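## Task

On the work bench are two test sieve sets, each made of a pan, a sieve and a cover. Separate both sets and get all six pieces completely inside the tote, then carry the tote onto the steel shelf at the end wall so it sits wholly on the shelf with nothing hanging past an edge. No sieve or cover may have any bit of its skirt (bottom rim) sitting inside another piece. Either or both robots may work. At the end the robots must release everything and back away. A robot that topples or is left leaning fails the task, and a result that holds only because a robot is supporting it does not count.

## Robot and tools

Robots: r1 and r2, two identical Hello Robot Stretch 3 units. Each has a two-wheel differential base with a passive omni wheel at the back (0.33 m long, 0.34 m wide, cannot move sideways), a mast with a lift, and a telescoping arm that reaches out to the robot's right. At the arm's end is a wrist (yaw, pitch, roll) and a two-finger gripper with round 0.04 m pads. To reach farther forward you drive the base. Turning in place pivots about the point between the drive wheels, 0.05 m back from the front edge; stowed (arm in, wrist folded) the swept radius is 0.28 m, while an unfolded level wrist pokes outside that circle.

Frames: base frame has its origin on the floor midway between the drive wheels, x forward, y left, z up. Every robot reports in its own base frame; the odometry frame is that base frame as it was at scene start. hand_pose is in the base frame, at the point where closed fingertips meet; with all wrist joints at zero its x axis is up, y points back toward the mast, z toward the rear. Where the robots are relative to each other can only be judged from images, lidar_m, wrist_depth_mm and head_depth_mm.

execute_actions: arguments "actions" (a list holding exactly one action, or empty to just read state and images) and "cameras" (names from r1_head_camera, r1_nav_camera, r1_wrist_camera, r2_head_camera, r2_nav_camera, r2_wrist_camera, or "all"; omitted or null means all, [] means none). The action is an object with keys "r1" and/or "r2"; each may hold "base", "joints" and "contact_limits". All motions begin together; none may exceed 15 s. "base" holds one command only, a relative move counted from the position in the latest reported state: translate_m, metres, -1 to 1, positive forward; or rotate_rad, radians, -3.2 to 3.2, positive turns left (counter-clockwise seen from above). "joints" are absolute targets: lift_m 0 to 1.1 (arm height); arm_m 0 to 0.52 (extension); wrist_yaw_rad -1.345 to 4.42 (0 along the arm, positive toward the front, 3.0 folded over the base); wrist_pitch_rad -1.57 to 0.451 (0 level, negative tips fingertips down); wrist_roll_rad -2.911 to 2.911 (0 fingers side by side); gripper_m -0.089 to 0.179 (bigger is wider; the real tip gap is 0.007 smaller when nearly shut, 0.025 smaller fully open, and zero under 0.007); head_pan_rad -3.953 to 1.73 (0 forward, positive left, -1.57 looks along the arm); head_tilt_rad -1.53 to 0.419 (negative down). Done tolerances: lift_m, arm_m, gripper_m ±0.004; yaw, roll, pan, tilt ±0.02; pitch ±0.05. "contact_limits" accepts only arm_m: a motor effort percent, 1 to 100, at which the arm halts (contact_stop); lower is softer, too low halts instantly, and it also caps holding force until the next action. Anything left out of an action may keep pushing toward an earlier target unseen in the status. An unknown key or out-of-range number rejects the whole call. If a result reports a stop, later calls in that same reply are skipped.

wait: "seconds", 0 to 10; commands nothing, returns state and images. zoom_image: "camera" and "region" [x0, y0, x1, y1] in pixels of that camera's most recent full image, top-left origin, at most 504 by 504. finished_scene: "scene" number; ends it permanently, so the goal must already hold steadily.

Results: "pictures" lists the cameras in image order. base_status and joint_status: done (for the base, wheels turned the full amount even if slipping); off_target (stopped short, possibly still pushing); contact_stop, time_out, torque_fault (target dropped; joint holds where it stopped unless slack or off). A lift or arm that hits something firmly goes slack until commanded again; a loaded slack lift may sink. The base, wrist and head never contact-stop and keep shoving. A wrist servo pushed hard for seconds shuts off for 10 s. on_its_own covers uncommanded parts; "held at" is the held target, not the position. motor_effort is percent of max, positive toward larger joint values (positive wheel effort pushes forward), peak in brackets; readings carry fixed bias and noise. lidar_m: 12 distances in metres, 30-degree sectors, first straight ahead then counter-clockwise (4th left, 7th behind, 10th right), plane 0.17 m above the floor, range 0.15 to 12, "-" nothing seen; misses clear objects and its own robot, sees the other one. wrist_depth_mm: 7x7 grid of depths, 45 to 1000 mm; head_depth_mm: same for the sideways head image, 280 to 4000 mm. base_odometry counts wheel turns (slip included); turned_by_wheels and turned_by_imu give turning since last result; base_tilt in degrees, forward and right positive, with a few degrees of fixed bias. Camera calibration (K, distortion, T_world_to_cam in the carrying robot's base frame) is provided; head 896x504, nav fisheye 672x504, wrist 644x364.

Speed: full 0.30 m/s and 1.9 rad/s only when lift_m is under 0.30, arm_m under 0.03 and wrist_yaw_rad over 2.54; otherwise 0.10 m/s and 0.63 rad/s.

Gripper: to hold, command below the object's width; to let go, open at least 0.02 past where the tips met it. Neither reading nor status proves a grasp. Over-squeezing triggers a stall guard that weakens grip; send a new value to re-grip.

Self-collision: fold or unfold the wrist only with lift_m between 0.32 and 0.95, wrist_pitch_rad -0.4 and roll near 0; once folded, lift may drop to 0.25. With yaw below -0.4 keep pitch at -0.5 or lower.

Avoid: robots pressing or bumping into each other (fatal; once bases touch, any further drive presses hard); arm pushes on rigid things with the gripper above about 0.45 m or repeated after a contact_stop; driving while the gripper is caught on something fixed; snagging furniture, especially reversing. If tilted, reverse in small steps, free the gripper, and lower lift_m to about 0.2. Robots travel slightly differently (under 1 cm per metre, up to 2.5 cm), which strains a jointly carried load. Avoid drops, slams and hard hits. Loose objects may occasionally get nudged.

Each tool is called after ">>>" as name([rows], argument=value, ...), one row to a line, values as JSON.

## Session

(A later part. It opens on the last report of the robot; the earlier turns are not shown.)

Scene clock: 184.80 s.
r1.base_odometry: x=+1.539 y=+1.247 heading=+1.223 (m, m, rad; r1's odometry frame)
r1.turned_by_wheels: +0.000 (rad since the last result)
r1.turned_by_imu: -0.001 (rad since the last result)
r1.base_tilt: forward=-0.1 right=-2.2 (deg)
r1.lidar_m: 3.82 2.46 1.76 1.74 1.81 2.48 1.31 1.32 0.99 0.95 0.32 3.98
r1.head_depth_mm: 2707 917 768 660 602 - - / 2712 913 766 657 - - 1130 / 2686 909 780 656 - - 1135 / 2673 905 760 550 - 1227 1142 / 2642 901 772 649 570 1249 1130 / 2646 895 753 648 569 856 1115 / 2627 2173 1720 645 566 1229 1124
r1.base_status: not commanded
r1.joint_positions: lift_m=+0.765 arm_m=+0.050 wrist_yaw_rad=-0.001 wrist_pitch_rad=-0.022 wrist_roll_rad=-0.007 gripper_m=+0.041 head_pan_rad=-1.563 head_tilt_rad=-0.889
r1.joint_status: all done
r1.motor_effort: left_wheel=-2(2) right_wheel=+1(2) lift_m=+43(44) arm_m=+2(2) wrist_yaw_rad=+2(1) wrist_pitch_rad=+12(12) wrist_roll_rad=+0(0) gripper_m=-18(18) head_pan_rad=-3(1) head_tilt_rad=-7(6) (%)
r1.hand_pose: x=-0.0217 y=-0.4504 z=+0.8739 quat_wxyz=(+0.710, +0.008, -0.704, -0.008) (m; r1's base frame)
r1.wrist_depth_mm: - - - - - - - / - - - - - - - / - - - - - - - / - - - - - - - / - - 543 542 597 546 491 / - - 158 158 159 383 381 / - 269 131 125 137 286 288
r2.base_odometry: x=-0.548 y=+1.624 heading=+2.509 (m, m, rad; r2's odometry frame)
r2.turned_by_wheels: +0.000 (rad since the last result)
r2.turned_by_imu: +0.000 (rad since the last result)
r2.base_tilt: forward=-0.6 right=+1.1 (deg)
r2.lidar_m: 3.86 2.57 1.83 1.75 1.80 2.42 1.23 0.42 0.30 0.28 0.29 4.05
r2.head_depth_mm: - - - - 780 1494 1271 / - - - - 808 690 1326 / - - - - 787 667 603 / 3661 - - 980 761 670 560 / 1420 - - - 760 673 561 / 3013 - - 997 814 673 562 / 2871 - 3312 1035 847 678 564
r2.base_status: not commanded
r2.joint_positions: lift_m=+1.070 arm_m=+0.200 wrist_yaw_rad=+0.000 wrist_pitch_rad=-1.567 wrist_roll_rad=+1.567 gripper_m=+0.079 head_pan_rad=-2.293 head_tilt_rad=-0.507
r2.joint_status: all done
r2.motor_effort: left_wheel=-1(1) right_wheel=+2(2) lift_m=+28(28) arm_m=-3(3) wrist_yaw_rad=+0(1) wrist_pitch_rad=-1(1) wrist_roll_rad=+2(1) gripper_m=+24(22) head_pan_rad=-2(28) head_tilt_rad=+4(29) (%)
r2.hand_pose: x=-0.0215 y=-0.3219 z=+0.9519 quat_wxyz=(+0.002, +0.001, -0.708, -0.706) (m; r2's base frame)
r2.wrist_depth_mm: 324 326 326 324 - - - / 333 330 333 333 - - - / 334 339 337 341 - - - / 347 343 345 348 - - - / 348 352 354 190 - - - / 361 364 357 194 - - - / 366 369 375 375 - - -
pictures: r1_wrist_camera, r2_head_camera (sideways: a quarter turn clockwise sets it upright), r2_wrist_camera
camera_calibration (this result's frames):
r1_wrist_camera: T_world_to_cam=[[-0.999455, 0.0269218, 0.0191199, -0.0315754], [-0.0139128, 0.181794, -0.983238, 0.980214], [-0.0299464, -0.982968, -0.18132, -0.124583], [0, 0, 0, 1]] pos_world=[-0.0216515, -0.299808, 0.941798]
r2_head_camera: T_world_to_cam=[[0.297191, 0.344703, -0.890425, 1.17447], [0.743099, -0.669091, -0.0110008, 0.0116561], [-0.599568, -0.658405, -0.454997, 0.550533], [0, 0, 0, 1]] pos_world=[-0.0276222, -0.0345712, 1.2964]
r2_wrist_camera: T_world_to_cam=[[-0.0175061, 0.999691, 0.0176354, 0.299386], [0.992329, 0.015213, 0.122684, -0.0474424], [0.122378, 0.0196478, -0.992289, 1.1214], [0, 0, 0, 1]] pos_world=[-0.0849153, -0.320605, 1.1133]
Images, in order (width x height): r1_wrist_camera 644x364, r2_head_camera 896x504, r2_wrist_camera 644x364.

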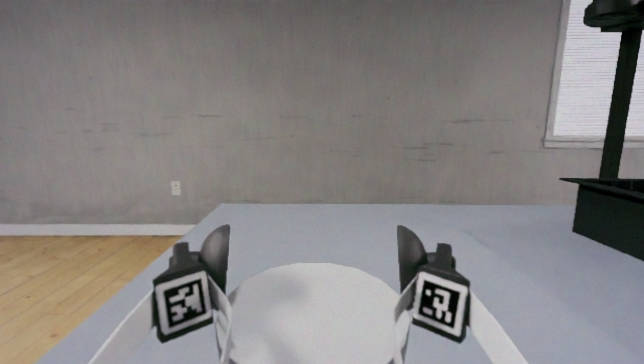

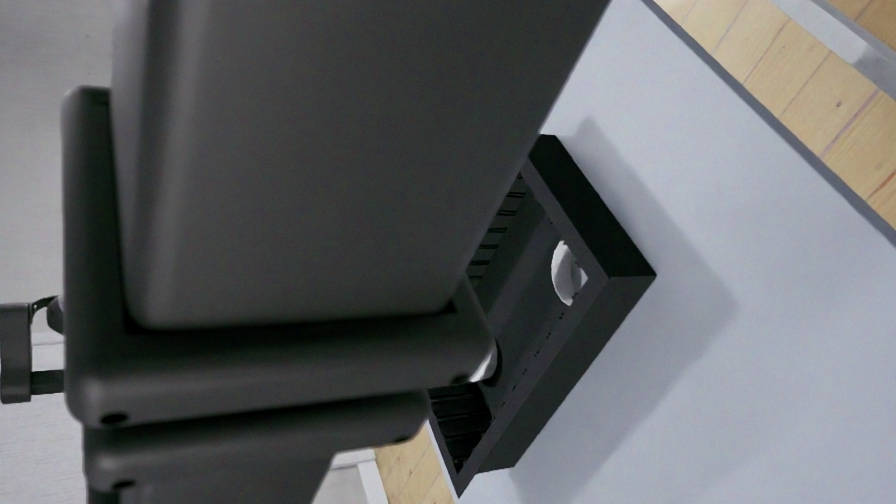

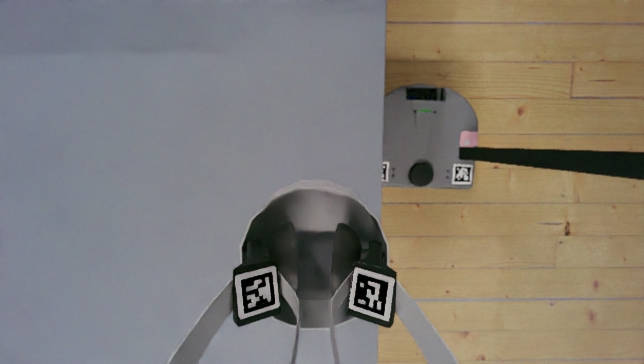

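>>> execute_actions([
  {"r2":{"base":{"translate_m":-0.5},"joints":{"arm_m":0.378,"head_pan_rad":-1.8,"head_tilt_rad":-0.7}},"r1":{"joints":{"lift_m":1.05,"wrist_pitch_rad":-0.9}}},
], cameras=["r1_wrist_camera","r1_head_camera","r2_wrist_camera"])

>>> execute_actions([
  {"r2":{"joints":{"lift_m":0.922}},"r1":{"base":{"translate_m":-0.56}}},
], cameras=["r1_wrist_camera","r2_wrist_camera"])

>>> execute_actions([
  {"r2":{"joints":{"gripper_m":0.0}}},
], cameras=[])

>>> execute_actions([
  {"r2":{"joints":{"lift_m":1.05}}},
], cameras=[])

>>> execute_actions([
  {"r2":{"joints":{"arm_m":0.1}},"r1":{"joints":{"arm_m":0.37}}},
], cameras=["r1_wrist_camera","r2_head_camera"])

Scene clock: 192.47 s.
r1.base_odometry: x=+1.539 y=+1.247 heading=+1.223 (m, m, rad; r1's odometry frame)
r1.turned_by_wheels: +0.000 (rad since the last result)
r1.turned_by_imu: -0.002 (rad since the last result)
r1.base_tilt: forward=-0.2 right=-2.3 (deg)
r1.lidar_m: 3.83 2.45 1.77 1.74 1.81 2.48 1.31 1.31 0.99 0.95 0.32 3.98
r1.head_depth_mm: - - - 658 579 1272 1148 / - - - 657 578 1261 1142 / - - - 631 574 1252 1144 / - - - 584 573 1252 1141 / 2697 875 770 624 572 1246 1125 / 2630 894 750 646 568 862 1110 / 2641 2177 1707 647 566 1221 1129
r1.base_status: not commanded
r1.joint_positions: lift_m=+1.050 arm_m=+0.050 wrist_yaw_rad=+0.000 wrist_pitch_rad=-0.906 wrist_roll_rad=-0.011 gripper_m=+0.040 head_pan_rad=-1.563 head_tilt_rad=-0.890
r1.joint_status: all done
r1.motor_effort: left_wheel=-1(5) right_wheel=+2(3) lift_m=+43(44) arm_m=-1(2) wrist_yaw_rad=+1(1) wrist_pitch_rad=+3(100) wrist_roll_rad=+1(2) gripper_m=+0(22) head_pan_rad=-2(3) head_tilt_rad=-6(6) (%)
r1.hand_pose: x=-0.0216 y=-0.3341 z=+0.9719 quat_wxyz=(+0.639, +0.311, -0.632, -0.308) (m; r1's base frame)
r1.wrist_depth_mm: - - 557 560 571 578 513 / - - 506 507 513 519 497 / - - 452 457 467 469 471 / - - 415 422 426 428 428 / - 399 389 351 391 395 391 / - 359 - 351 360 362 365 / - 335 333 332 334 340 342
r2.base_odometry: x=-0.144 y=+1.328 heading=+2.509 (m, m, rad; r2's odometry frame)
r2.turned_by_wheels: +0.000 (rad since the last result)
r2.turned_by_imu: +0.000 (rad since the last result)
r2.base_tilt: forward=-0.5 right=+0.9 (deg)
r2.lidar_m: 4.35 2.55 1.82 1.74 1.79 2.40 4.36 0.44 0.32 0.30 0.31 0.41
r2.head_depth_mm: - 3376 1035 831 680 588 1225 / 3065 3255 1060 837 681 578 1206 / 2918 3173 1077 837 682 579 1184 / 2812 3058 1082 836 649 577 1167 / 2814 2979 1084 752 634 579 521 / - - 906 762 629 578 512 / 2597 2817 2653 839 659 579 503
r2.base_status: done
r2.joint_positions: lift_m=+1.070 arm_m=+0.378 wrist_yaw_rad=+0.000 wrist_pitch_rad=-1.567 wrist_roll_rad=+1.567 gripper_m=+0.079 head_pan_rad=-1.807 head_tilt_rad=-0.691
r2.joint_status: all done
r2.motor_effort: left_wheel=-1(6) right_wheel=+2(4) lift_m=+27(27) arm_m=+5(5) wrist_yaw_rad=+0(1) wrist_pitch_rad=-1(1) wrist_roll_rad=+2(2) gripper_m=+22(23) head_pan_rad=+2(24) head_tilt_rad=-5(24) (%)
r2.hand_pose: x=-0.0215 y=-0.4993 z=+0.9519 quat_wxyz=(+0.002, +0.001, -0.708, -0.706) (m; r2's base frame)
r2.wrist_depth_mm: 322 322 324 327 328 326 - / 330 330 329 333 334 339 - / 249 254 275 298 337 342 - / 328 340 341 308 348 351 - / 331 351 353 190 357 364 - / 353 360 354 194 366 370 - / 352 356 352 320 375 378 -
pictures: r1_head_camera (sideways: a quarter turn clockwise sets it upright), r1_wrist_camera, r2_wrist_camera
camera_calibration (this result's frames):
r1_head_camera: T_world_to_cam=[[0.00684248, 0.786924, -0.617012, 0.828118], [0.999257, -0.02878, -0.0256239, 0.0329814], [-0.0379217, -0.616378, -0.786537, 0.975827], [0, 0, 0, 1]] pos_world=[-0.00161828, -0.0492384, 1.27933]
r1_wrist_camera: T_world_to_cam=[[-0.999393, -0.000571945, 0.0348398, -0.0609675], [-0.0173109, 0.875895, -0.482191, 0.800297], [-0.0302402, -0.482501, -0.875373, 0.849308], [0, 0, 0, 1]] pos_world=[-0.0213933, -0.291219, 1.13148]
r2_wrist_camera: T_world_to_cam=[[-0.0171379, 0.999698, 0.0176349, 0.476753], [0.992335, 0.0148475, 0.122684, -0.0449312], [0.122385, 0.0196022, -0.992289, 1.12487], [0, 0, 0, 1]] pos_world=[-0.08491, -0.497991, 1.1133]
Images, in order (width x height): r1_head_camera 896x504, r1_wrist_camera 644x364, r2_wrist_camera 644x364.

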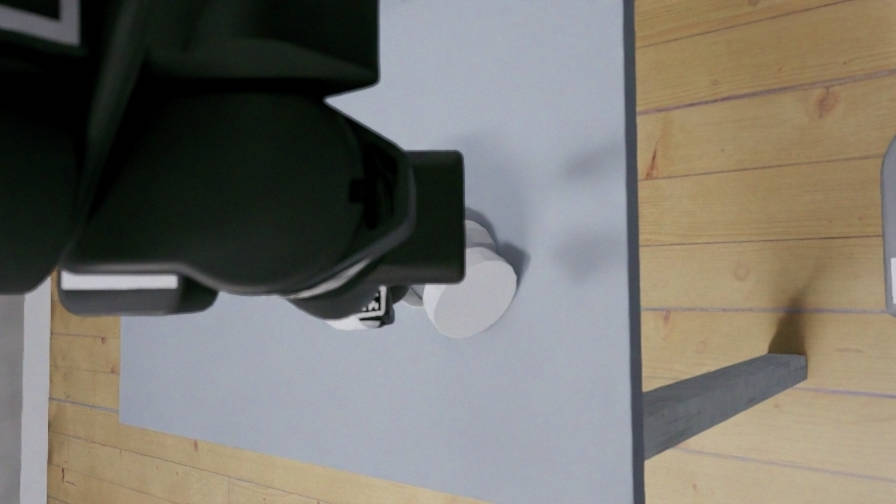

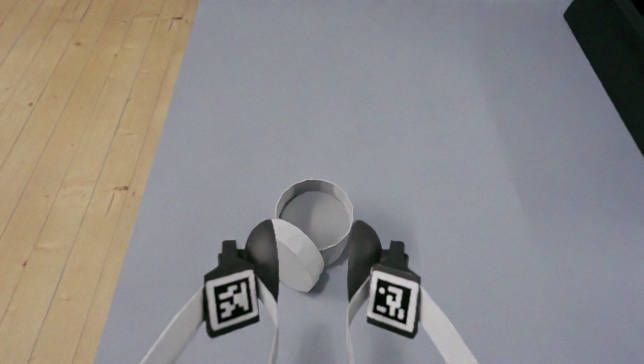

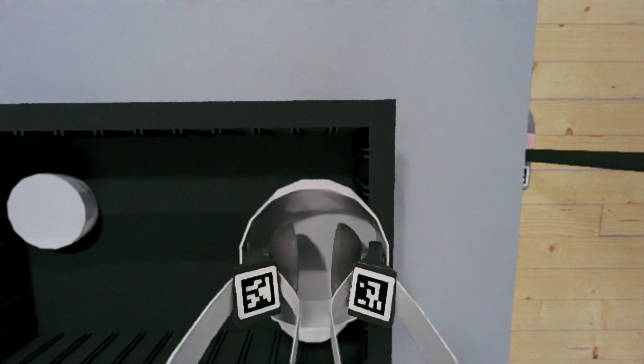

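Scene clock: 199.00 s.
r1.base_odometry: x=+1.348 y=+0.721 heading=+1.223 (m, m, rad; r1's odometry frame)
r1.turned_by_wheels: +0.000 (rad since the last result)
r1.turned_by_imu: -0.001 (rad since the last result)
r1.base_tilt: forward=-0.2 right=-2.2 (deg)
r1.lidar_m: 4.39 2.42 1.80 1.74 1.81 2.49 4.40 0.77 0.99 0.95 0.99 0.74
r1.head_depth_mm: - - - 660 577 1269 1146 / - - - 656 577 1263 1142 / - - - 630 574 1261 1144 / - - - 628 573 1261 1140 / 689 825 767 632 571 1259 1127 / 2511 822 666 635 569 1253 1131 / 2647 886 745 645 567 1244 1128
r1.base_status: done
r1.joint_positions: lift_m=+1.050 arm_m=+0.050 wrist_yaw_rad=+0.000 wrist_pitch_rad=-0.906 wrist_roll_rad=-0.011 gripper_m=+0.040 head_pan_rad=-1.563 head_tilt_rad=-0.890
r1.joint_status: not commanded
r1.motor_effort: left_wheel=-1(6) right_wheel=+2(1) lift_m=+43(43) arm_m=+0(1) wrist_yaw_rad=+1(0) wrist_pitch_rad=+3(3) wrist_roll_rad=+1(1) gripper_m=+0(0) head_pan_rad=-3(3) head_tilt_rad=-5(5) (%)
r1.hand_pose: x=-0.0216 y=-0.3341 z=+0.9719 quat_wxyz=(+0.639, +0.311, -0.632, -0.308) (m; r1's base frame)
r1.wrist_depth_mm: 554 557 527 535 543 581 574 / 500 497 483 496 492 514 521 / 447 450 425 462 440 468 471 / 413 412 359 364 368 423 433 / 383 387 392 384 390 390 396 / 351 352 - 359 362 364 369 / 330 333 331 331 335 339 341
r2.base_odometry: x=-0.144 y=+1.328 heading=+2.509 (m, m, rad; r2's odometry frame)
r2.turned_by_wheels: +0.000 (rad since the last result)
r2.turned_by_imu: +0.001 (rad since the last result)
r2.base_tilt: forward=-0.5 right=+1.0 (deg)
r2.lidar_m: 4.35 2.55 1.82 1.74 1.78 2.39 4.37 0.44 0.32 0.30 0.31 0.41
r2.head_depth_mm: 3015 3351 1030 888 - - 1183 / 2941 3270 1102 - - 578 1209 / 2871 3130 - 786 679 577 1180 / 2785 3043 1039 808 650 578 1162 / 2718 2971 - 777 634 578 522 / 2687 2813 - 784 625 578 511 / 2564 2736 1420 837 658 578 503
r2.base_status: not commanded
r2.joint_positions: lift_m=+0.922 arm_m=+0.378 wrist_yaw_rad=+0.000 wrist_pitch_rad=-1.567 wrist_roll_rad=+1.567 gripper_m=+0.079 head_pan_rad=-1.807 head_tilt_rad=-0.691
r2.joint_status: all done
r2.motor_effort: left_wheel=-1(0) right_wheel=+1(1) lift_m=+12(23) arm_m=+6(5) wrist_yaw_rad=+0(0) wrist_pitch_rad=-1(1) wrist_roll_rad=+1(1) gripper_m=+24(24) head_pan_rad=+2(2) head_tilt_rad=-5(5) (%)
r2.hand_pose: x=-0.0215 y=-0.4994 z=+0.8048 quat_wxyz=(+0.002, +0.001, -0.708, -0.706) (m; r2's base frame)
r2.wrist_depth_mm: 185 184 185 187 188 189 190 / 104 105 105 105 106 191 193 / 189 190 193 192 121 194 198 / 196 195 196 194 137 200 202 / 199 200 199 191 129 204 208 / 202 204 205 195 123 211 212 / 207 207 209 195 152 214 215
pictures: r1_wrist_camera, r2_wrist_camera
camera_calibration (this result's frames):
r1_wrist_camera: T_world_to_cam=[[-0.999393, -0.000572107, 0.0348399, -0.0609676], [-0.0173111, 0.875895, -0.482191, 0.800297], [-0.0302402, -0.482501, -0.875373, 0.849308], [0, 0, 0, 1]] pos_world=[-0.0213933, -0.291219, 1.13148]
r2_wrist_camera: T_world_to_cam=[[-0.0171378, 0.999698, 0.0176349, 0.479348], [0.992335, 0.0148474, 0.122684, -0.0268853], [0.122385, 0.0196022, -0.992289, 0.978909], [0, 0, 0, 1]] pos_world=[-0.08491, -0.497992, 0.966206]
Images, in order (width x height): r1_wrist_camera 644x364, r2_wrist_camera 644x364.

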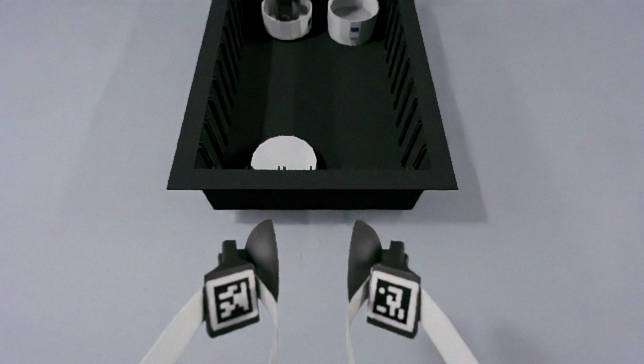

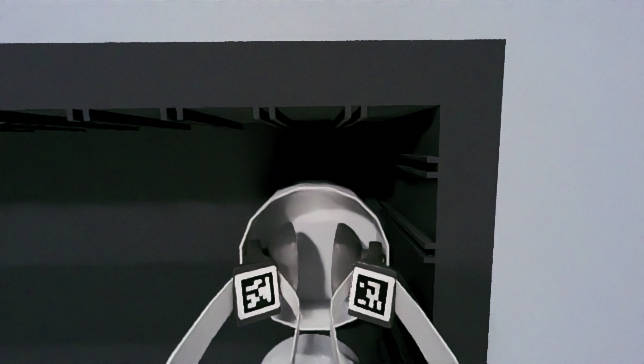

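Scene clock: 200.30 s.
r1.base_odometry: x=+1.348 y=+0.721 heading=+1.223 (m, m, rad; r1's odometry frame)
r1.turned_by_wheels: +0.000 (rad since the last result)
r1.turned_by_imu: +0.000 (rad since the last result)
r1.base_tilt: forward=+0.0 right=-2.3 (deg)
r1.lidar_m: 4.39 2.43 1.80 1.74 1.81 2.49 4.41 0.77 0.98 0.95 0.99 0.75
r1.head_depth_mm: - - - 660 579 1273 1147 / - - - 655 576 1272 1149 / - - - 630 574 1259 1144 / - - - 628 573 1257 1141 / 690 828 767 632 571 1251 1139 / 2539 823 669 634 568 1251 1129 / 2636 889 746 644 568 1245 1129
r1.base_status: not commanded
r1.joint_positions: lift_m=+1.050 arm_m=+0.050 wrist_yaw_rad=+0.000 wrist_pitch_rad=-0.906 wrist_roll_rad=-0.011 gripper_m=+0.040 head_pan_rad=-1.563 head_tilt_rad=-0.890
r1.joint_status: not commanded
r1.motor_effort: left_wheel=+0(0) right_wheel=+1(1) lift_m=+43(43) arm_m=+0(1) wrist_yaw_rad=+1(1) wrist_pitch_rad=+3(3) wrist_roll_rad=+1(1) gripper_m=-1(0) head_pan_rad=-2(2) head_tilt_rad=-5(6) (%)
r1.hand_pose: x=-0.0216 y=-0.3341 z=+0.9719 quat_wxyz=(+0.639, +0.311, -0.632, -0.308) (m; r1's base frame)
r1.wrist_depth_mm: 557 564 544 535 532 569 572 / 497 495 481 503 494 519 525 / 447 453 418 458 440 466 468 / 411 414 366 364 361 427 428 / 379 379 390 384 393 392 391 / 351 356 - 356 367 364 367 / 330 332 327 334 330 335 340
r2.base_odometry: x=-0.144 y=+1.328 heading=+2.509 (m, m, rad; r2's odometry frame)
r2.turned_by_wheels: +0.000 (rad since the last result)
r2.turned_by_imu: +0.000 (rad since the last result)
r2.base_tilt: forward=-0.5 right=+1.1 (deg)
r2.lidar_m: 4.36 2.55 1.82 1.74 1.79 2.38 4.36 0.44 0.32 0.30 0.31 0.41
r2.head_depth_mm: 3030 3299 1032 891 - - 1180 / 2937 3277 1094 - - 576 1208 / 2901 3198 - 785 682 577 1184 / 2814 3039 1039 814 651 577 1173 / 2761 2912 - 775 635 578 522 / 2659 2826 - 785 624 581 512 / 2557 2796 1426 837 657 581 503
r2.base_status: not commanded
r2.joint_positions: lift_m=+0.922 arm_m=+0.378 wrist_yaw_rad=+0.000 wrist_pitch_rad=-1.567 wrist_roll_rad=+1.567 gripper_m=+0.000 head_pan_rad=-1.807 head_tilt_rad=-0.691
r2.joint_status: all done
r2.motor_effort: left_wheel=-1(0) right_wheel=+1(2) lift_m=+12(12) arm_m=+4(6) wrist_yaw_rad=+0(1) wrist_pitch_rad=-1(1) wrist_roll_rad=+1(2) gripper_m=-3(79) head_pan_rad=+2(2) head_tilt_rad=-6(5) (%)
r2.hand_pose: x=-0.0215 y=-0.4994 z=+0.8048 quat_wxyz=(+0.002, +0.001, -0.708, -0.706) (m; r2's base frame)
r2.wrist_depth_mm: 184 185 185 186 187 190 190 / 104 104 105 106 106 190 193 / 190 190 192 194 120 195 198 / 195 195 195 196 138 201 202 / 198 200 199 197 138 205 207 / 202 203 204 - 123 209 212 / 208 209 208 206 121 216 216
pictures: none
No camera images: the call's "cameras" was empty. Leave "cameras" out to get every camera's image.

Scene clock: 202.30 s.
r1.base_odometry: x=+1.348 y=+0.721 heading=+1.223 (m, m, rad; r1's odometry frame)
r1.turned_by_wheels: +0.000 (rad since the last result)
r1.turned_by_imu: -0.001 (rad since the last result)
r1.base_tilt: forward=-0.2 right=-2.2 (deg)
r1.lidar_m: 4.38 2.42 1.80 1.74 1.81 2.48 4.40 0.77 0.98 0.95 0.99 0.74
r1.head_depth_mm: - - - 660 579 1265 1146 / - - - 656 576 1267 1145 / - - - 628 574 1259 1147 / - - - 628 574 1256 1144 / 2542 841 765 633 570 1253 1131 / 2654 824 667 634 568 1246 1129 / 2647 886 747 644 567 1247 1127
r1.base_status: not commanded
r1.joint_positions: lift_m=+1.050 arm_m=+0.050 wrist_yaw_rad=+0.000 wrist_pitch_rad=-0.906 wrist_roll_rad=-0.011 gripper_m=+0.040 head_pan_rad=-1.563 head_tilt_rad=-0.890
r1.joint_status: not commanded
r1.motor_effort: left_wheel=-1(0) right_wheel=+1(1) lift_m=+43(43) arm_m=-1(1) wrist_yaw_rad=+0(0) wrist_pitch_rad=+3(3) wrist_roll_rad=+1(1) gripper_m=+0(1) head_pan_rad=-1(2) head_tilt_rad=-5(5) (%)
r1.hand_pose: x=-0.0216 y=-0.3341 z=+0.9719 quat_wxyz=(+0.639, +0.311, -0.632, -0.308) (m; r1's base frame)
r1.wrist_depth_mm: 553 566 535 535 531 585 584 / 495 497 486 509 492 517 520 / 452 452 419 460 444 467 468 / 416 417 364 365 366 423 428 / 380 380 392 390 392 389 396 / 353 354 - 362 365 363 365 / 332 334 328 336 332 341 344
r2.base_odometry: x=-0.144 y=+1.328 heading=+2.509 (m, m, rad; r2's odometry frame)
r2.turned_by_wheels: +0.000 (rad since the last result)
r2.turned_by_imu: +0.000 (rad since the last result)
r2.base_tilt: forward=-0.6 right=+1.0 (deg)
r2.lidar_m: 4.36 2.54 1.82 1.74 1.79 2.39 4.34 0.44 0.32 0.30 0.31 0.42
r2.head_depth_mm: - - 1023 838 681 588 1231 / - 3296 1048 833 682 576 1203 / - 3197 1074 837 684 577 1182 / 2874 3112 1083 835 650 577 1169 / - 2973 1043 783 635 579 522 / - - 902 811 628 579 513 / 869 1360 1382 839 657 580 504
r2.base_status: not commanded
r2.joint_positions: lift_m=+1.050 arm_m=+0.378 wrist_yaw_rad=+0.000 wrist_pitch_rad=-1.567 wrist_roll_rad=+1.567 gripper_m=+0.000 head_pan_rad=-1.807 head_tilt_rad=-0.691
r2.joint_status: all done
r2.motor_effort: left_wheel=-1(1) right_wheel=+1(1) lift_m=+27(28) arm_m=+6(5) wrist_yaw_rad=+0(0) wrist_pitch_rad=-1(1) wrist_roll_rad=+1(1) gripper_m=-1(2) head_pan_rad=+2(3) head_tilt_rad=-6(5) (%)
r2.hand_pose: x=-0.0215 y=-0.4994 z=+0.9319 quat_wxyz=(+0.002, +0.001, -0.708, -0.706) (m; r2's base frame)
r2.wrist_depth_mm: 305 306 306 307 305 309 - / 310 308 313 312 314 315 - / 246 245 268 299 322 322 - / 319 321 323 326 327 332 - / 305 331 329 324 329 341 - / 331 339 338 - 344 345 - / 342 341 341 320 351 353 -
pictures: none
No camera images: the call's "cameras" was empty. Leave "cameras" out to get every camera's image.

Scene clock: 205.87 s.
r1.base_odometry: x=+1.348 y=+0.721 heading=+1.223 (m, m, rad; r1's odometry frame)
r1.turned_by_wheels: +0.000 (rad since the last result)
r1.turned_by_imu: -0.001 (rad since the last result)
r1.base_tilt: forward=-0.1 right=-2.2 (deg)
r1.lidar_m: 4.39 2.43 1.80 1.74 1.81 2.49 4.42 0.77 0.98 0.95 0.99 0.74
r1.head_depth_mm: 2700 915 765 660 579 1266 1143 / 2696 911 717 655 576 1265 1138 / 2677 830 738 640 574 1257 1149 / 2619 839 752 635 573 1260 1148 / 2539 839 747 632 571 1252 1134 / 2680 824 665 634 568 1252 1131 / 2662 885 748 645 566 1248 1125
r1.base_status: not commanded
r1.joint_positions: lift_m=+1.050 arm_m=+0.370 wrist_yaw_rad=+0.000 wrist_pitch_rad=-0.906 wrist_roll_rad=-0.011 gripper_m=+0.040 head_pan_rad=-1.563 head_tilt_rad=-0.890
r1.joint_status: all done
r1.motor_effort: left_wheel=+0(1) right_wheel=+2(2) lift_m=+43(43) arm_m=+2(1) wrist_yaw_rad=+1(0) wrist_pitch_rad=+3(3) wrist_roll_rad=+1(1) gripper_m=+0(0) head_pan_rad=-2(2) head_tilt_rad=-5(5) (%)
r1.hand_pose: x=-0.0216 y=-0.6537 z=+0.9719 quat_wxyz=(+0.639, +0.311, -0.632, -0.308) (m; r1's base frame)
r1.wrist_depth_mm: - - - - - - - / 498 492 498 499 512 516 516 / 454 447 361 364 367 461 473 / 410 414 400 404 371 425 429 / 379 377 377 380 340 394 390 / 353 345 - 355 306 365 368 / 331 294 324 329 328 335 341
r2.base_odometry: x=-0.144 y=+1.328 heading=+2.509 (m, m, rad; r2's odometry frame)
r2.turned_by_wheels: +0.000 (rad since the last result)
r2.turned_by_imu: +0.001 (rad since the last result)
r2.base_tilt: forward=-0.5 right=+0.9 (deg)
r2.lidar_m: 4.36 2.54 1.82 1.74 1.79 2.39 4.35 0.44 0.32 0.30 0.31 0.42
r2.head_depth_mm: - - 1025 834 683 589 1224 / - 3373 - 865 665 577 1209 / - - - - 649 578 1185 / - - - - 650 580 1161 / - - - - - 567 848 / 2574 - - - - 578 512 / 2484 1336 885 864 605 580 503
r2.base_status: not commanded
r2.joint_positions: lift_m=+1.050 arm_m=+0.100 wrist_yaw_rad=+0.000 wrist_pitch_rad=-1.567 wrist_roll_rad=+1.567 gripper_m=+0.000 head_pan_rad=-1.807 head_tilt_rad=-0.691
r2.joint_status: all done
r2.motor_effort: left_wheel=-1(0) right_wheel=+1(2) lift_m=+27(27) arm_m=-4(5) wrist_yaw_rad=+0(0) wrist_pitch_rad=-1(1) wrist_roll_rad=+1(1) gripper_m=-3(1) head_pan_rad=+2(2) head_tilt_rad=-5(5) (%)
r2.hand_pose: x=-0.0215 y=-0.2219 z=+0.9319 quat_wxyz=(+0.002, +0.001, -0.708, -0.706) (m; r2's base frame)
r2.wrist_depth_mm: 308 305 309 - - - - / 310 312 315 - - - - / 294 320 321 - - - - / 279 325 326 - - - - / 277 335 335 - - - - / 285 340 339 - - - - / 290 352 349 - - - -
pictures: r1_wrist_camera, r2_head_camera (sideways: a quarter turn clockwise sets it upright)
camera_calibration (this result's frames):
r1_wrist_camera: T_world_to_cam=[[-0.999393, -0.000575741, 0.0348399, -0.0611524], [-0.0173113, 0.875942, -0.482106, 1.0802], [-0.0302401, -0.482417, -0.87542, 0.695179], [0, 0, 0, 1]] pos_world=[-0.0213933, -0.610858, 1.13147]
r2_head_camera: T_world_to_cam=[[0.138164, 0.594269, -0.79231, 1.0475], [0.970032, -0.242638, -0.0128343, 0.012656], [-0.199871, -0.766793, -0.609983, 0.749743], [0, 0, 0, 1]] pos_world=[-0.00715166, -0.0445303, 1.28744]
Images, in order (width x height): r1_wrist_camera 644x364, r2_head_camera 896x504.

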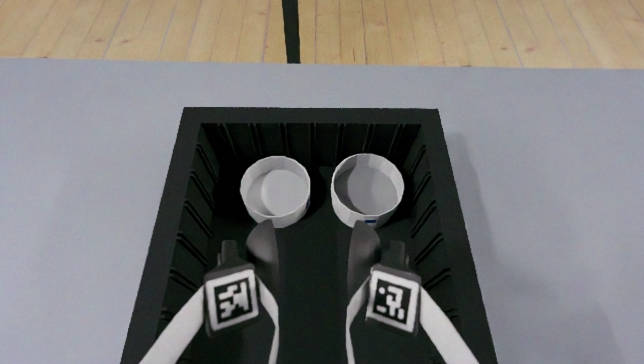

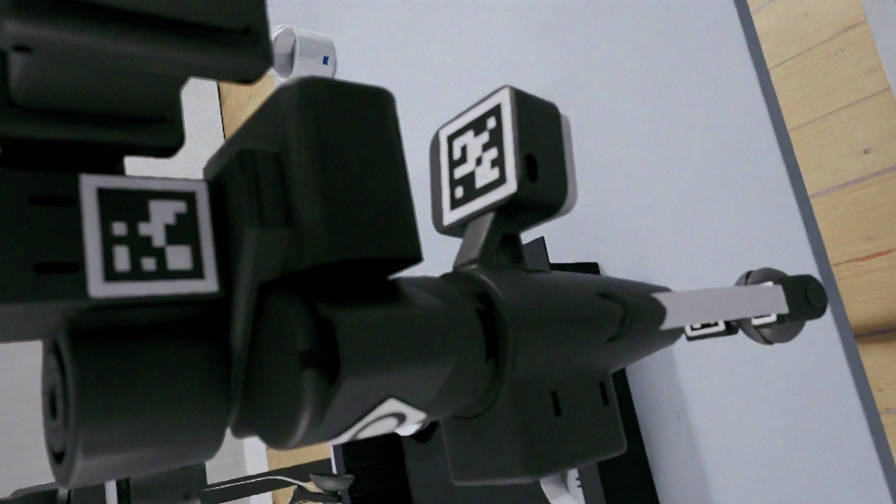

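>>> execute_actions([
  {"r2":{"joints":{"head_pan_rad":-3.0,"head_tilt_rad":-0.15,"lift_m":0.98}},"r1":{"base":{"translate_m":0.56},"joints":{"arm_m":0.29,"wrist_pitch_rad":-1.57,"wrist_roll_rad":1.57,"gripper_m":0.0}}},
], cameras=["r1_wrist_camera","r2_head_camera","r1_head_camera"])

Scene clock: 213.17 s.
r1.base_odometry: x=+1.539 y=+1.247 heading=+1.222 (m, m, rad; r1's odometry frame)
r1.turned_by_wheels: +0.000 (rad since the last result)
r1.turned_by_imu: -0.004 (rad since the last result)
r1.base_tilt: forward=-0.1 right=-2.3 (deg)
r1.lidar_m: 3.82 2.46 1.77 1.74 1.80 2.48 1.31 1.31 0.99 0.95 0.32 3.99
r1.head_depth_mm: 2616 913 767 660 579 1269 1144 / 2729 907 765 657 577 1261 1140 / 2687 903 762 652 574 1258 1147 / - 854 759 615 572 1247 1143 / - 896 755 625 569 1249 1131 / 2680 889 746 647 569 861 1111 / 2662 2181 1705 646 566 1231 1120
r1.base_status: done
r1.joint_positions: lift_m=+1.050 arm_m=+0.290 wrist_yaw_rad=+0.000 wrist_pitch_rad=-1.562 wrist_roll_rad=+1.562 gripper_m=+0.000 head_pan_rad=-1.563 head_tilt_rad=-0.890
r1.joint_status: all done
r1.motor_effort: left_wheel=-1(6) right_wheel=+1(6) lift_m=+43(43) arm_m=-2(4) wrist_yaw_rad=+1(0) wrist_pitch_rad=-5(5) wrist_roll_rad=+2(1) gripper_m=-2(81) head_pan_rad=-2(2) head_tilt_rad=-7(5) (%)
r1.hand_pose: x=-0.0215 y=-0.4132 z=+0.9321 quat_wxyz=(+0.003, +0.003, -0.710, -0.704) (m; r1's base frame)
r1.wrist_depth_mm: 301 302 302 303 304 - - / 306 309 311 308 311 - - / 317 316 316 318 319 321 - / 320 325 324 291 320 - - / 332 332 331 295 333 - - / 338 341 337 - 341 - - / 345 350 349 349 353 - -
r2.base_odometry: x=-0.144 y=+1.328 heading=+2.509 (m, m, rad; r2's odometry frame)
r2.turned_by_wheels: +0.000 (rad since the last result)
r2.turned_by_imu: +0.001 (rad since the last result)
r2.base_tilt: forward=-0.5 right=+1.1 (deg)
r2.lidar_m: 4.35 2.55 1.82 1.73 1.79 2.40 4.36 0.44 0.31 0.30 0.31 0.41
r2.head_depth_mm: 3011 - - - - 2847 - / 2993 - - - 3998 2723 - / 2913 - - - - 2580 1917 / 2593 - - - - 2593 1926 / 2743 - - - - 2649 1923 / 2716 - - - - 2599 1913 / 2581 - - - - 2663 812
r2.base_status: not commanded
r2.joint_positions: lift_m=+0.980 arm_m=+0.100 wrist_yaw_rad=+0.000 wrist_pitch_rad=-1.567 wrist_roll_rad=+1.567 gripper_m=+0.000 head_pan_rad=-2.993 head_tilt_rad=-0.162
r2.joint_status: all done
r2.motor_effort: left_wheel=+0(0) right_wheel=+1(2) lift_m=+11(23) arm_m=-4(5) wrist_yaw_rad=+0(0) wrist_pitch_rad=-1(1) wrist_roll_rad=+1(2) gripper_m=-2(2) head_pan_rad=-3(30) head_tilt_rad=+7(39) (%)
r2.hand_pose: x=-0.0215 y=-0.2219 z=+0.8628 quat_wxyz=(+0.002, +0.001, -0.708, -0.706) (m; r2's base frame)
r2.wrist_depth_mm: 240 242 242 959 975 974 974 / 243 246 248 - 971 - - / 249 251 253 - - - - / 255 257 258 - - - - / 261 261 264 - - - - / 265 268 268 - - - - / 273 274 276 - - - -
pictures: r1_head_camera (sideways: a quarter turn clockwise sets it upright), r1_wrist_camera, r2_head_camera (sideways: a quarter turn clockwise sets it upright)
camera_calibration (this result's frames):
r1_head_camera: T_world_to_cam=[[0.00684248, 0.786924, -0.617012, 0.828118], [0.999257, -0.02878, -0.0256239, 0.0329813], [-0.0379217, -0.616378, -0.786537, 0.975827], [0, 0, 0, 1]] pos_world=[-0.00161828, -0.0492384, 1.27933]
r1_wrist_camera: T_world_to_cam=[[-0.019258, 0.999654, 0.0179081, 0.390637], [0.987176, 0.0161725, 0.158817, -0.0807113], [0.158472, 0.0207369, -0.987146, 1.09243], [0, 0, 0, 1]] pos_world=[-0.0859201, -0.411851, 1.08421]
r2_head_camera: T_world_to_cam=[[0.124361, 0.0234639, -0.99196, 1.30814], [0.134273, -0.990922, -0.00660563, 0.00965198], [-0.98311, -0.132372, -0.126383, 0.125186], [0, 0, 0, 1]] pos_world=[-0.040906, -0.00455851, 1.31351]
Images, in order (width x height): r1_head_camera 896x504, r1_wrist_camera 644x364, r2_head_camera 896x504.

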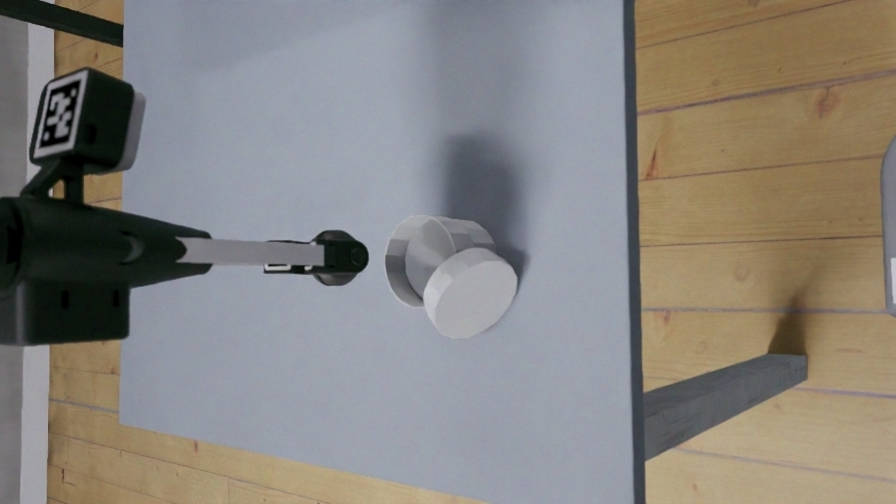

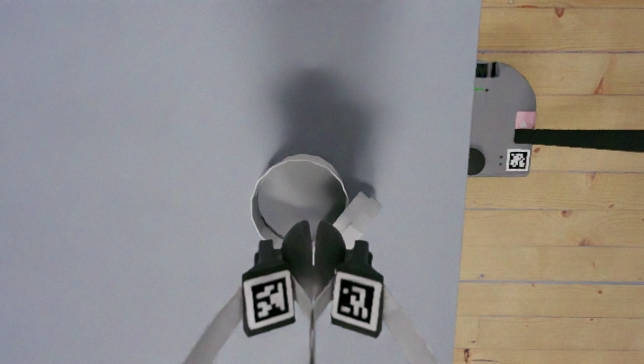

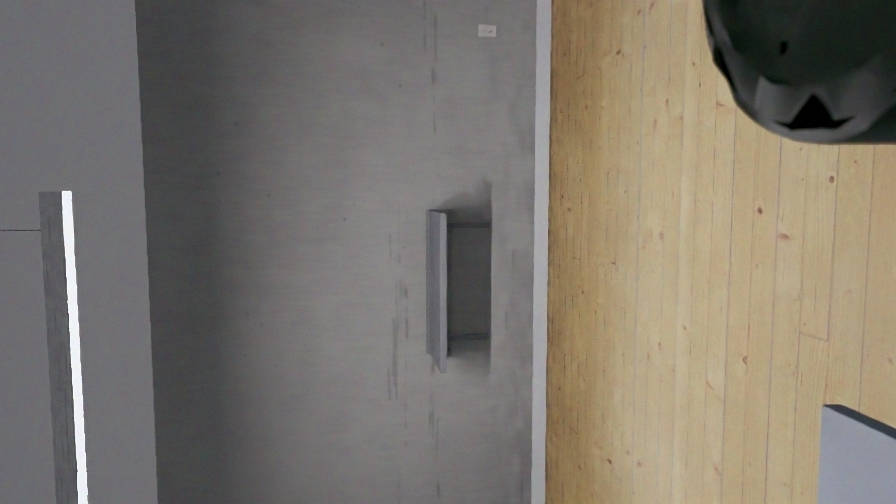

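>>> execute_actions([
  {"r1":{"base":{"translate_m":0.015},"joints":{"arm_m":0.268,"wrist_roll_rad":2.2,"gripper_m":0.055,"lift_m":1.0}}},
], cameras=["r1_wrist_camera","r1_head_camera"])

Scene clock: 215.60 s.
r1.base_odometry: x=+1.544 y=+1.261 heading=+1.222 (m, m, rad; r1's odometry frame)
r1.turned_by_wheels: +0.000 (rad since the last result)
r1.turned_by_imu: -0.001 (rad since the last result)
r1.base_tilt: forward=-0.3 right=-2.3 (deg)
r1.lidar_m: 3.81 2.46 1.77 1.74 1.80 2.48 1.32 1.33 0.99 0.95 0.32 3.97
r1.head_depth_mm: 2690 915 770 660 579 1268 1142 / - 940 756 656 577 1265 1139 / - 960 744 642 574 1261 1146 / - - 738 609 574 1261 1143 / 2649 852 752 637 571 1255 1131 / 2668 892 751 646 569 863 1113 / 2672 2178 1794 674 567 1244 1127
r1.base_status: done
r1.joint_positions: lift_m=+1.000 arm_m=+0.268 wrist_yaw_rad=+0.000 wrist_pitch_rad=-1.562 wrist_roll_rad=+2.192 gripper_m=+0.055 head_pan_rad=-1.563 head_tilt_rad=-0.890
r1.joint_status: all done
r1.motor_effort: left_wheel=-1(5) right_wheel=+1(7) lift_m=+32(42) arm_m=-2(3) wrist_yaw_rad=+0(0) wrist_pitch_rad=-5(5) wrist_roll_rad=+3(3) gripper_m=+0(87) head_pan_rad=-2(2) head_tilt_rad=-6(5) (%)
r1.hand_pose: x=-0.0214 y=-0.3911 z=+0.8824 quat_wxyz=(-0.217, -0.216, -0.676, -0.670) (m; r1's base frame)
r1.wrist_depth_mm: 255 254 255 255 - 946 940 / 261 261 261 262 264 - - / 267 267 268 267 268 - - / 274 274 272 267 275 - - / 279 281 246 246 282 286 - / 289 287 - 288 - 293 - / 294 298 300 297 302 - -
r2.base_odometry: x=-0.144 y=+1.328 heading=+2.509 (m, m, rad; r2's odometry frame)
r2.turned_by_wheels: +0.000 (rad since the last result)
r2.turned_by_imu: +0.000 (rad since the last result)
r2.base_tilt: forward=-0.5 right=+1.1 (deg)
r2.lidar_m: 4.34 2.55 1.83 1.74 1.79 2.39 4.36 0.44 0.32 0.30 0.31 0.41
r2.head_depth_mm: 2983 - - - 3988 2851 - / 2981 - - - 3991 2737 - / 2957 - - - 3983 2592 1915 / 2597 - - - 3946 2575 1917 / 2729 - - - 4000 2616 1899 / 2704 - - - - 2613 1908 / 2535 - - - - 2626 811
r2.base_status: not commanded
r2.joint_positions: lift_m=+0.980 arm_m=+0.100 wrist_yaw_rad=+0.000 wrist_pitch_rad=-1.567 wrist_roll_rad=+1.567 gripper_m=+0.000 head_pan_rad=-2.993 head_tilt_rad=-0.162
r2.joint_status: not commanded
r2.motor_effort: left_wheel=-1(0) right_wheel=+1(2) lift_m=+11(11) arm_m=-4(4) wrist_yaw_rad=+0(1) wrist_pitch_rad=-1(1) wrist_roll_rad=+1(2) gripper_m=-2(2) head_pan_rad=-2(2) head_tilt_rad=+7(6) (%)
r2.hand_pose: x=-0.0215 y=-0.2219 z=+0.8628 quat_wxyz=(+0.002, +0.001, -0.708, -0.706) (m; r2's base frame)
r2.wrist_depth_mm: 242 240 243 983 955 - 978 / 246 245 249 982 985 975 - / 253 251 251 - - - - / 255 254 258 - - - - / 260 261 262 - - - - / 263 269 268 - - - - / 268 274 275 - - - -
pictures: r1_head_camera (sideways: a quarter turn clockwise sets it upright), r1_wrist_camera
camera_calibration (this result's frames):
r1_head_camera: T_world_to_cam=[[0.0068423, 0.786924, -0.617012, 0.828118], [0.999257, -0.0287797, -0.0256239, 0.0329814], [-0.0379215, -0.616378, -0.786537, 0.975827], [0, 0, 0, 1]] pos_world=[-0.00161827, -0.0492384, 1.27933]
r1_wrist_camera: T_world_to_cam=[[0.573004, 0.819333, 0.0189889, 0.310699], [0.806619, -0.56791, 0.163839, -0.310065], [0.145023, -0.0785638, -0.986304, 1.00308], [0, 0, 0, 1]] pos_world=[-0.073397, -0.351849, 1.03424]
Images, in order (width x height): r1_head_camera 896x504, r1_wrist_camera 644x364.

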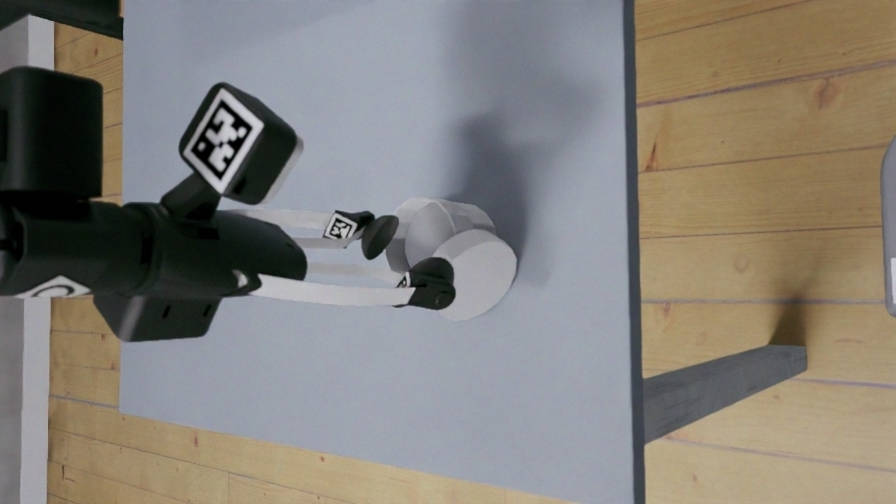

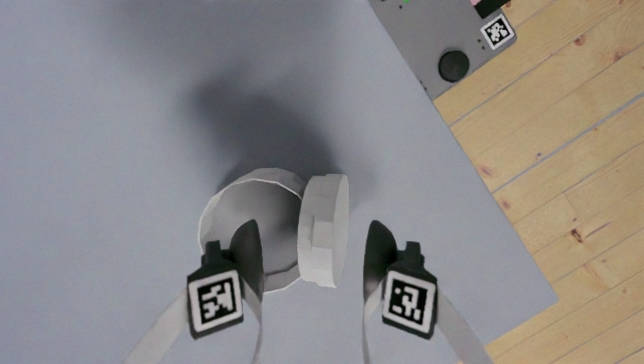

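>>> execute_actions([
  {"r1":{"base":{"translate_m":0.006},"joints":{"arm_m":0.258,"wrist_roll_rad":0.63,"gripper_m":0.115}}},
], cameras=["r1_wrist_camera"])

>>> execute_actions([
  {"r1":{"joints":{"lift_m":0.915}}},
], cameras=["r1_wrist_camera","r1_head_camera"])

Scene clock: 218.47 s.
r1.base_odometry: x=+1.547 y=+1.267 heading=+1.222 (m, m, rad; r1's odometry frame)
r1.turned_by_wheels: +0.000 (rad since the last result)
r1.turned_by_imu: -0.001 (rad since the last result)
r1.base_tilt: forward=+0.0 right=-2.2 (deg)
r1.lidar_m: 3.80 2.46 1.77 1.74 1.81 2.48 1.33 1.34 0.99 0.95 0.32 3.96
r1.head_depth_mm: 2682 918 769 658 578 1263 1139 / - 909 766 656 576 1263 1142 / - 862 761 629 575 1260 1148 / - - 738 591 574 1258 1144 / 2660 920 763 642 571 1254 1132 / 2664 895 750 648 568 829 1123 / 2663 2170 1793 687 568 1242 1128
r1.base_status: done
r1.joint_positions: lift_m=+1.000 arm_m=+0.258 wrist_yaw_rad=+0.000 wrist_pitch_rad=-1.563 wrist_roll_rad=+0.638 gripper_m=+0.115 head_pan_rad=-1.563 head_tilt_rad=-0.890
r1.joint_status: all done
r1.motor_effort: left_wheel=+0(4) right_wheel=+0(5) lift_m=+32(32) arm_m=-2(2) wrist_yaw_rad=+0(0) wrist_pitch_rad=-5(5) wrist_roll_rad=-3(4) gripper_m=+1(84) head_pan_rad=-2(2) head_tilt_rad=-5(6) (%)
r1.hand_pose: x=-0.0216 y=-0.3811 z=+0.8825 quat_wxyz=(+0.319, +0.316, -0.634, -0.629) (m; r1's base frame)
r1.wrist_depth_mm: 256 256 258 258 259 261 260 / 263 262 264 264 265 265 265 / 269 268 266 237 272 271 271 / 272 273 272 241 276 278 - / - 280 281 280 285 - - / - 288 286 289 289 - - / - - 296 296 - - -
r2.base_odometry: x=-0.144 y=+1.328 heading=+2.509 (m, m, rad; r2's odometry frame)
r2.turned_by_wheels: +0.000 (rad since the last result)
r2.turned_by_imu: +0.001 (rad since the last result)
r2.base_tilt: forward=-0.5 right=+0.9 (deg)
r2.lidar_m: 4.36 2.54 1.82 1.74 1.78 2.38 4.37 0.44 0.32 0.30 0.31 0.41
r2.head_depth_mm: 3009 - - - 3954 2836 - / 2958 - - - - 2708 - / 2929 - - - 3972 2584 1930 / 2587 - - - - 2611 1929 / 2762 - - - 3990 2597 1916 / 2710 - - - - 2615 1911 / 2556 - - - - 2623 808
r2.base_status: not commanded
r2.joint_positions: lift_m=+0.980 arm_m=+0.100 wrist_yaw_rad=+0.000 wrist_pitch_rad=-1.567 wrist_roll_rad=+1.567 gripper_m=+0.000 head_pan_rad=-2.993 head_tilt_rad=-0.162
r2.joint_status: not commanded
r2.motor_effort: left_wheel=+0(0) right_wheel=+2(1) lift_m=+11(11) arm_m=-3(3) wrist_yaw_rad=+0(1) wrist_pitch_rad=-1(1) wrist_roll_rad=+1(1) gripper_m=-2(3) head_pan_rad=-3(2) head_tilt_rad=+6(6) (%)
r2.hand_pose: x=-0.0215 y=-0.2219 z=+0.8628 quat_wxyz=(+0.002, +0.001, -0.708, -0.706) (m; r2's base frame)
r2.wrist_depth_mm: 241 239 243 968 986 982 958 / 245 247 247 979 984 - 972 / 251 253 253 - - - - / 255 258 258 - - - - / 256 261 266 - - - - / 264 267 271 - - - - / 271 272 279 - - - -
pictures: r1_wrist_camera
camera_calibration (this result's frames):
r1_wrist_camera: T_world_to_cam=[[-0.809309, 0.586949, 0.0225866, 0.18093], [0.582955, 0.7979, 0.153363, 0.220709], [0.0719946, 0.137285, -0.987912, 1.08602], [0, 0, 0, 1]] pos_world=[-0.0604227, -0.431395, 1.03496]
Images, in order (width x height): r1_wrist_camera 644x364.

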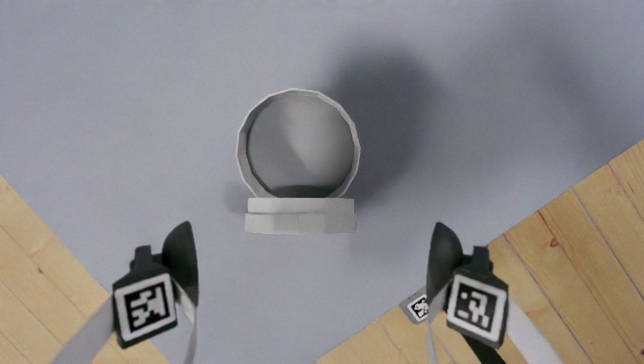

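Scene clock: 220.07 s.
r1.base_odometry: x=+1.547 y=+1.267 heading=+1.222 (m, m, rad; r1's odometry frame)
r1.turned_by_wheels: +0.000 (rad since the last result)
r1.turned_by_imu: +0.000 (rad since the last result)
r1.base_tilt: forward=-0.2 right=-2.3 (deg)
r1.lidar_m: 3.81 2.46 1.76 1.74 1.80 2.48 1.33 1.34 0.99 0.95 0.32 3.97
r1.head_depth_mm: 2705 - - 658 578 1265 1146 / - - 763 658 577 1259 1142 / - - 744 653 574 1258 1139 / 2717 - - 583 573 1257 1144 / 2680 896 771 624 571 1249 1130 / 2669 894 751 647 568 827 1127 / 2637 2164 1792 684 567 1249 1120
r1.base_status: not commanded
r1.joint_positions: lift_m=+0.915 arm_m=+0.258 wrist_yaw_rad=+0.000 wrist_pitch_rad=-1.563 wrist_roll_rad=+0.638 gripper_m=+0.115 head_pan_rad=-1.563 head_tilt_rad=-0.890
r1.joint_status: all done
r1.motor_effort: left_wheel=+0(1) right_wheel=+1(1) lift_m=+32(31) arm_m=-2(2) wrist_yaw_rad=+0(0) wrist_pitch_rad=-4(5) wrist_roll_rad=-3(3) gripper_m=+1(0) head_pan_rad=-2(2) head_tilt_rad=-5(6) (%)
r1.hand_pose: x=-0.0216 y=-0.3809 z=+0.7975 quat_wxyz=(+0.319, +0.317, -0.634, -0.630) (m; r1's base frame)
r1.wrist_depth_mm: 178 178 178 179 179 179 180 / 181 182 151 151 183 183 184 / 185 185 152 154 186 188 189 / 189 189 156 157 191 193 192 / 194 195 150 150 195 196 197 / 198 198 123 122 200 201 - / 204 206 205 205 204 - -
r2.base_odometry: x=-0.144 y=+1.328 heading=+2.509 (m, m, rad; r2's odometry frame)
r2.turned_by_wheels: +0.000 (rad since the last result)
r2.turned_by_imu: +0.000 (rad since the last result)
r2.base_tilt: forward=-0.5 right=+1.0 (deg)
r2.lidar_m: 4.36 2.56 1.82 1.74 1.79 2.39 4.36 0.44 0.32 0.30 0.31 0.41
r2.head_depth_mm: 2971 - - - 3979 2879 - / 2996 - - - - 2715 - / 2961 - - - - 2571 1915 / 2592 - - - - 2579 1915 / 2723 - - - - 2598 1930 / 2752 - - - - 2600 1909 / 2571 - - - - 2642 810
r2.base_status: not commanded
r2.joint_positions: lift_m=+0.980 arm_m=+0.100 wrist_yaw_rad=+0.000 wrist_pitch_rad=-1.567 wrist_roll_rad=+1.567 gripper_m=+0.000 head_pan_rad=-2.993 head_tilt_rad=-0.162
r2.joint_status: not commanded
r2.motor_effort: left_wheel=+0(0) right_wheel=+2(2) lift_m=+11(11) arm_m=-4(3) wrist_yaw_rad=+0(0) wrist_pitch_rad=-1(1) wrist_roll_rad=+1(2) gripper_m=-2(2) head_pan_rad=-2(3) head_tilt_rad=+7(7) (%)
r2.hand_pose: x=-0.0215 y=-0.2219 z=+0.8628 quat_wxyz=(+0.002, +0.001, -0.708, -0.706) (m; r2's base frame)
r2.wrist_depth_mm: 241 242 242 956 942 995 967 / 244 247 248 999 - - 997 / 250 252 251 - - - - / 256 257 258 - - - - / 259 262 263 - - - - / 265 268 270 - - - - / 271 274 276 - - - -
pictures: r1_head_camera (sideways: a quarter turn clockwise sets it upright), r1_wrist_camera
camera_calibration (this result's frames):
r1_head_camera: T_world_to_cam=[[0.0068423, 0.786924, -0.617012, 0.828118], [0.999257, -0.0287797, -0.0256239, 0.0329814], [-0.0379215, -0.616378, -0.786537, 0.975827], [0, 0, 0, 1]] pos_world=[-0.00161827, -0.0492384, 1.27933]
r1_wrist_camera: T_world_to_cam=[[-0.809361, 0.58686, 0.0230204, 0.182357], [0.582883, 0.797838, 0.153952, 0.233095], [0.0719818, 0.138021, -0.98781, 1.00224], [0, 0, 0, 1]] pos_world=[-0.0604181, -0.431321, 0.949942]
Images, in order (width x height): r1_head_camera 896x504, r1_wrist_camera 644x364.

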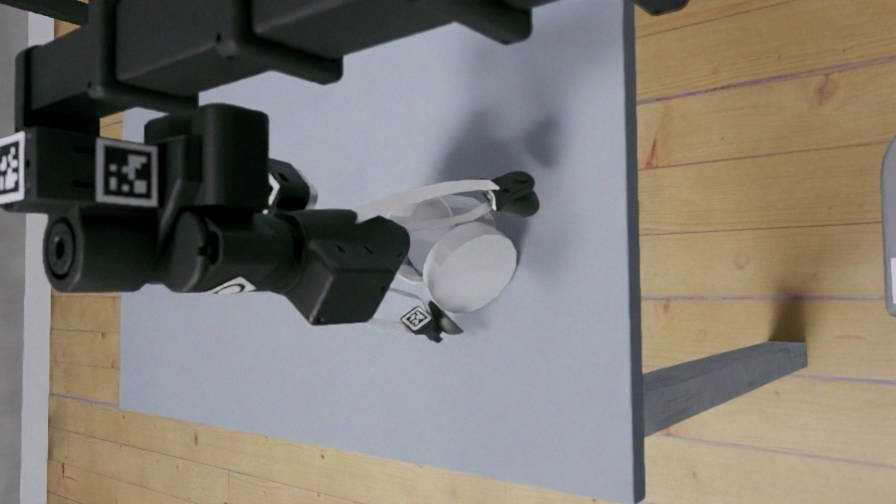

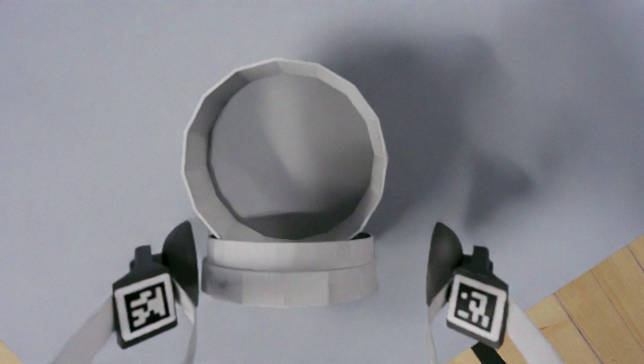

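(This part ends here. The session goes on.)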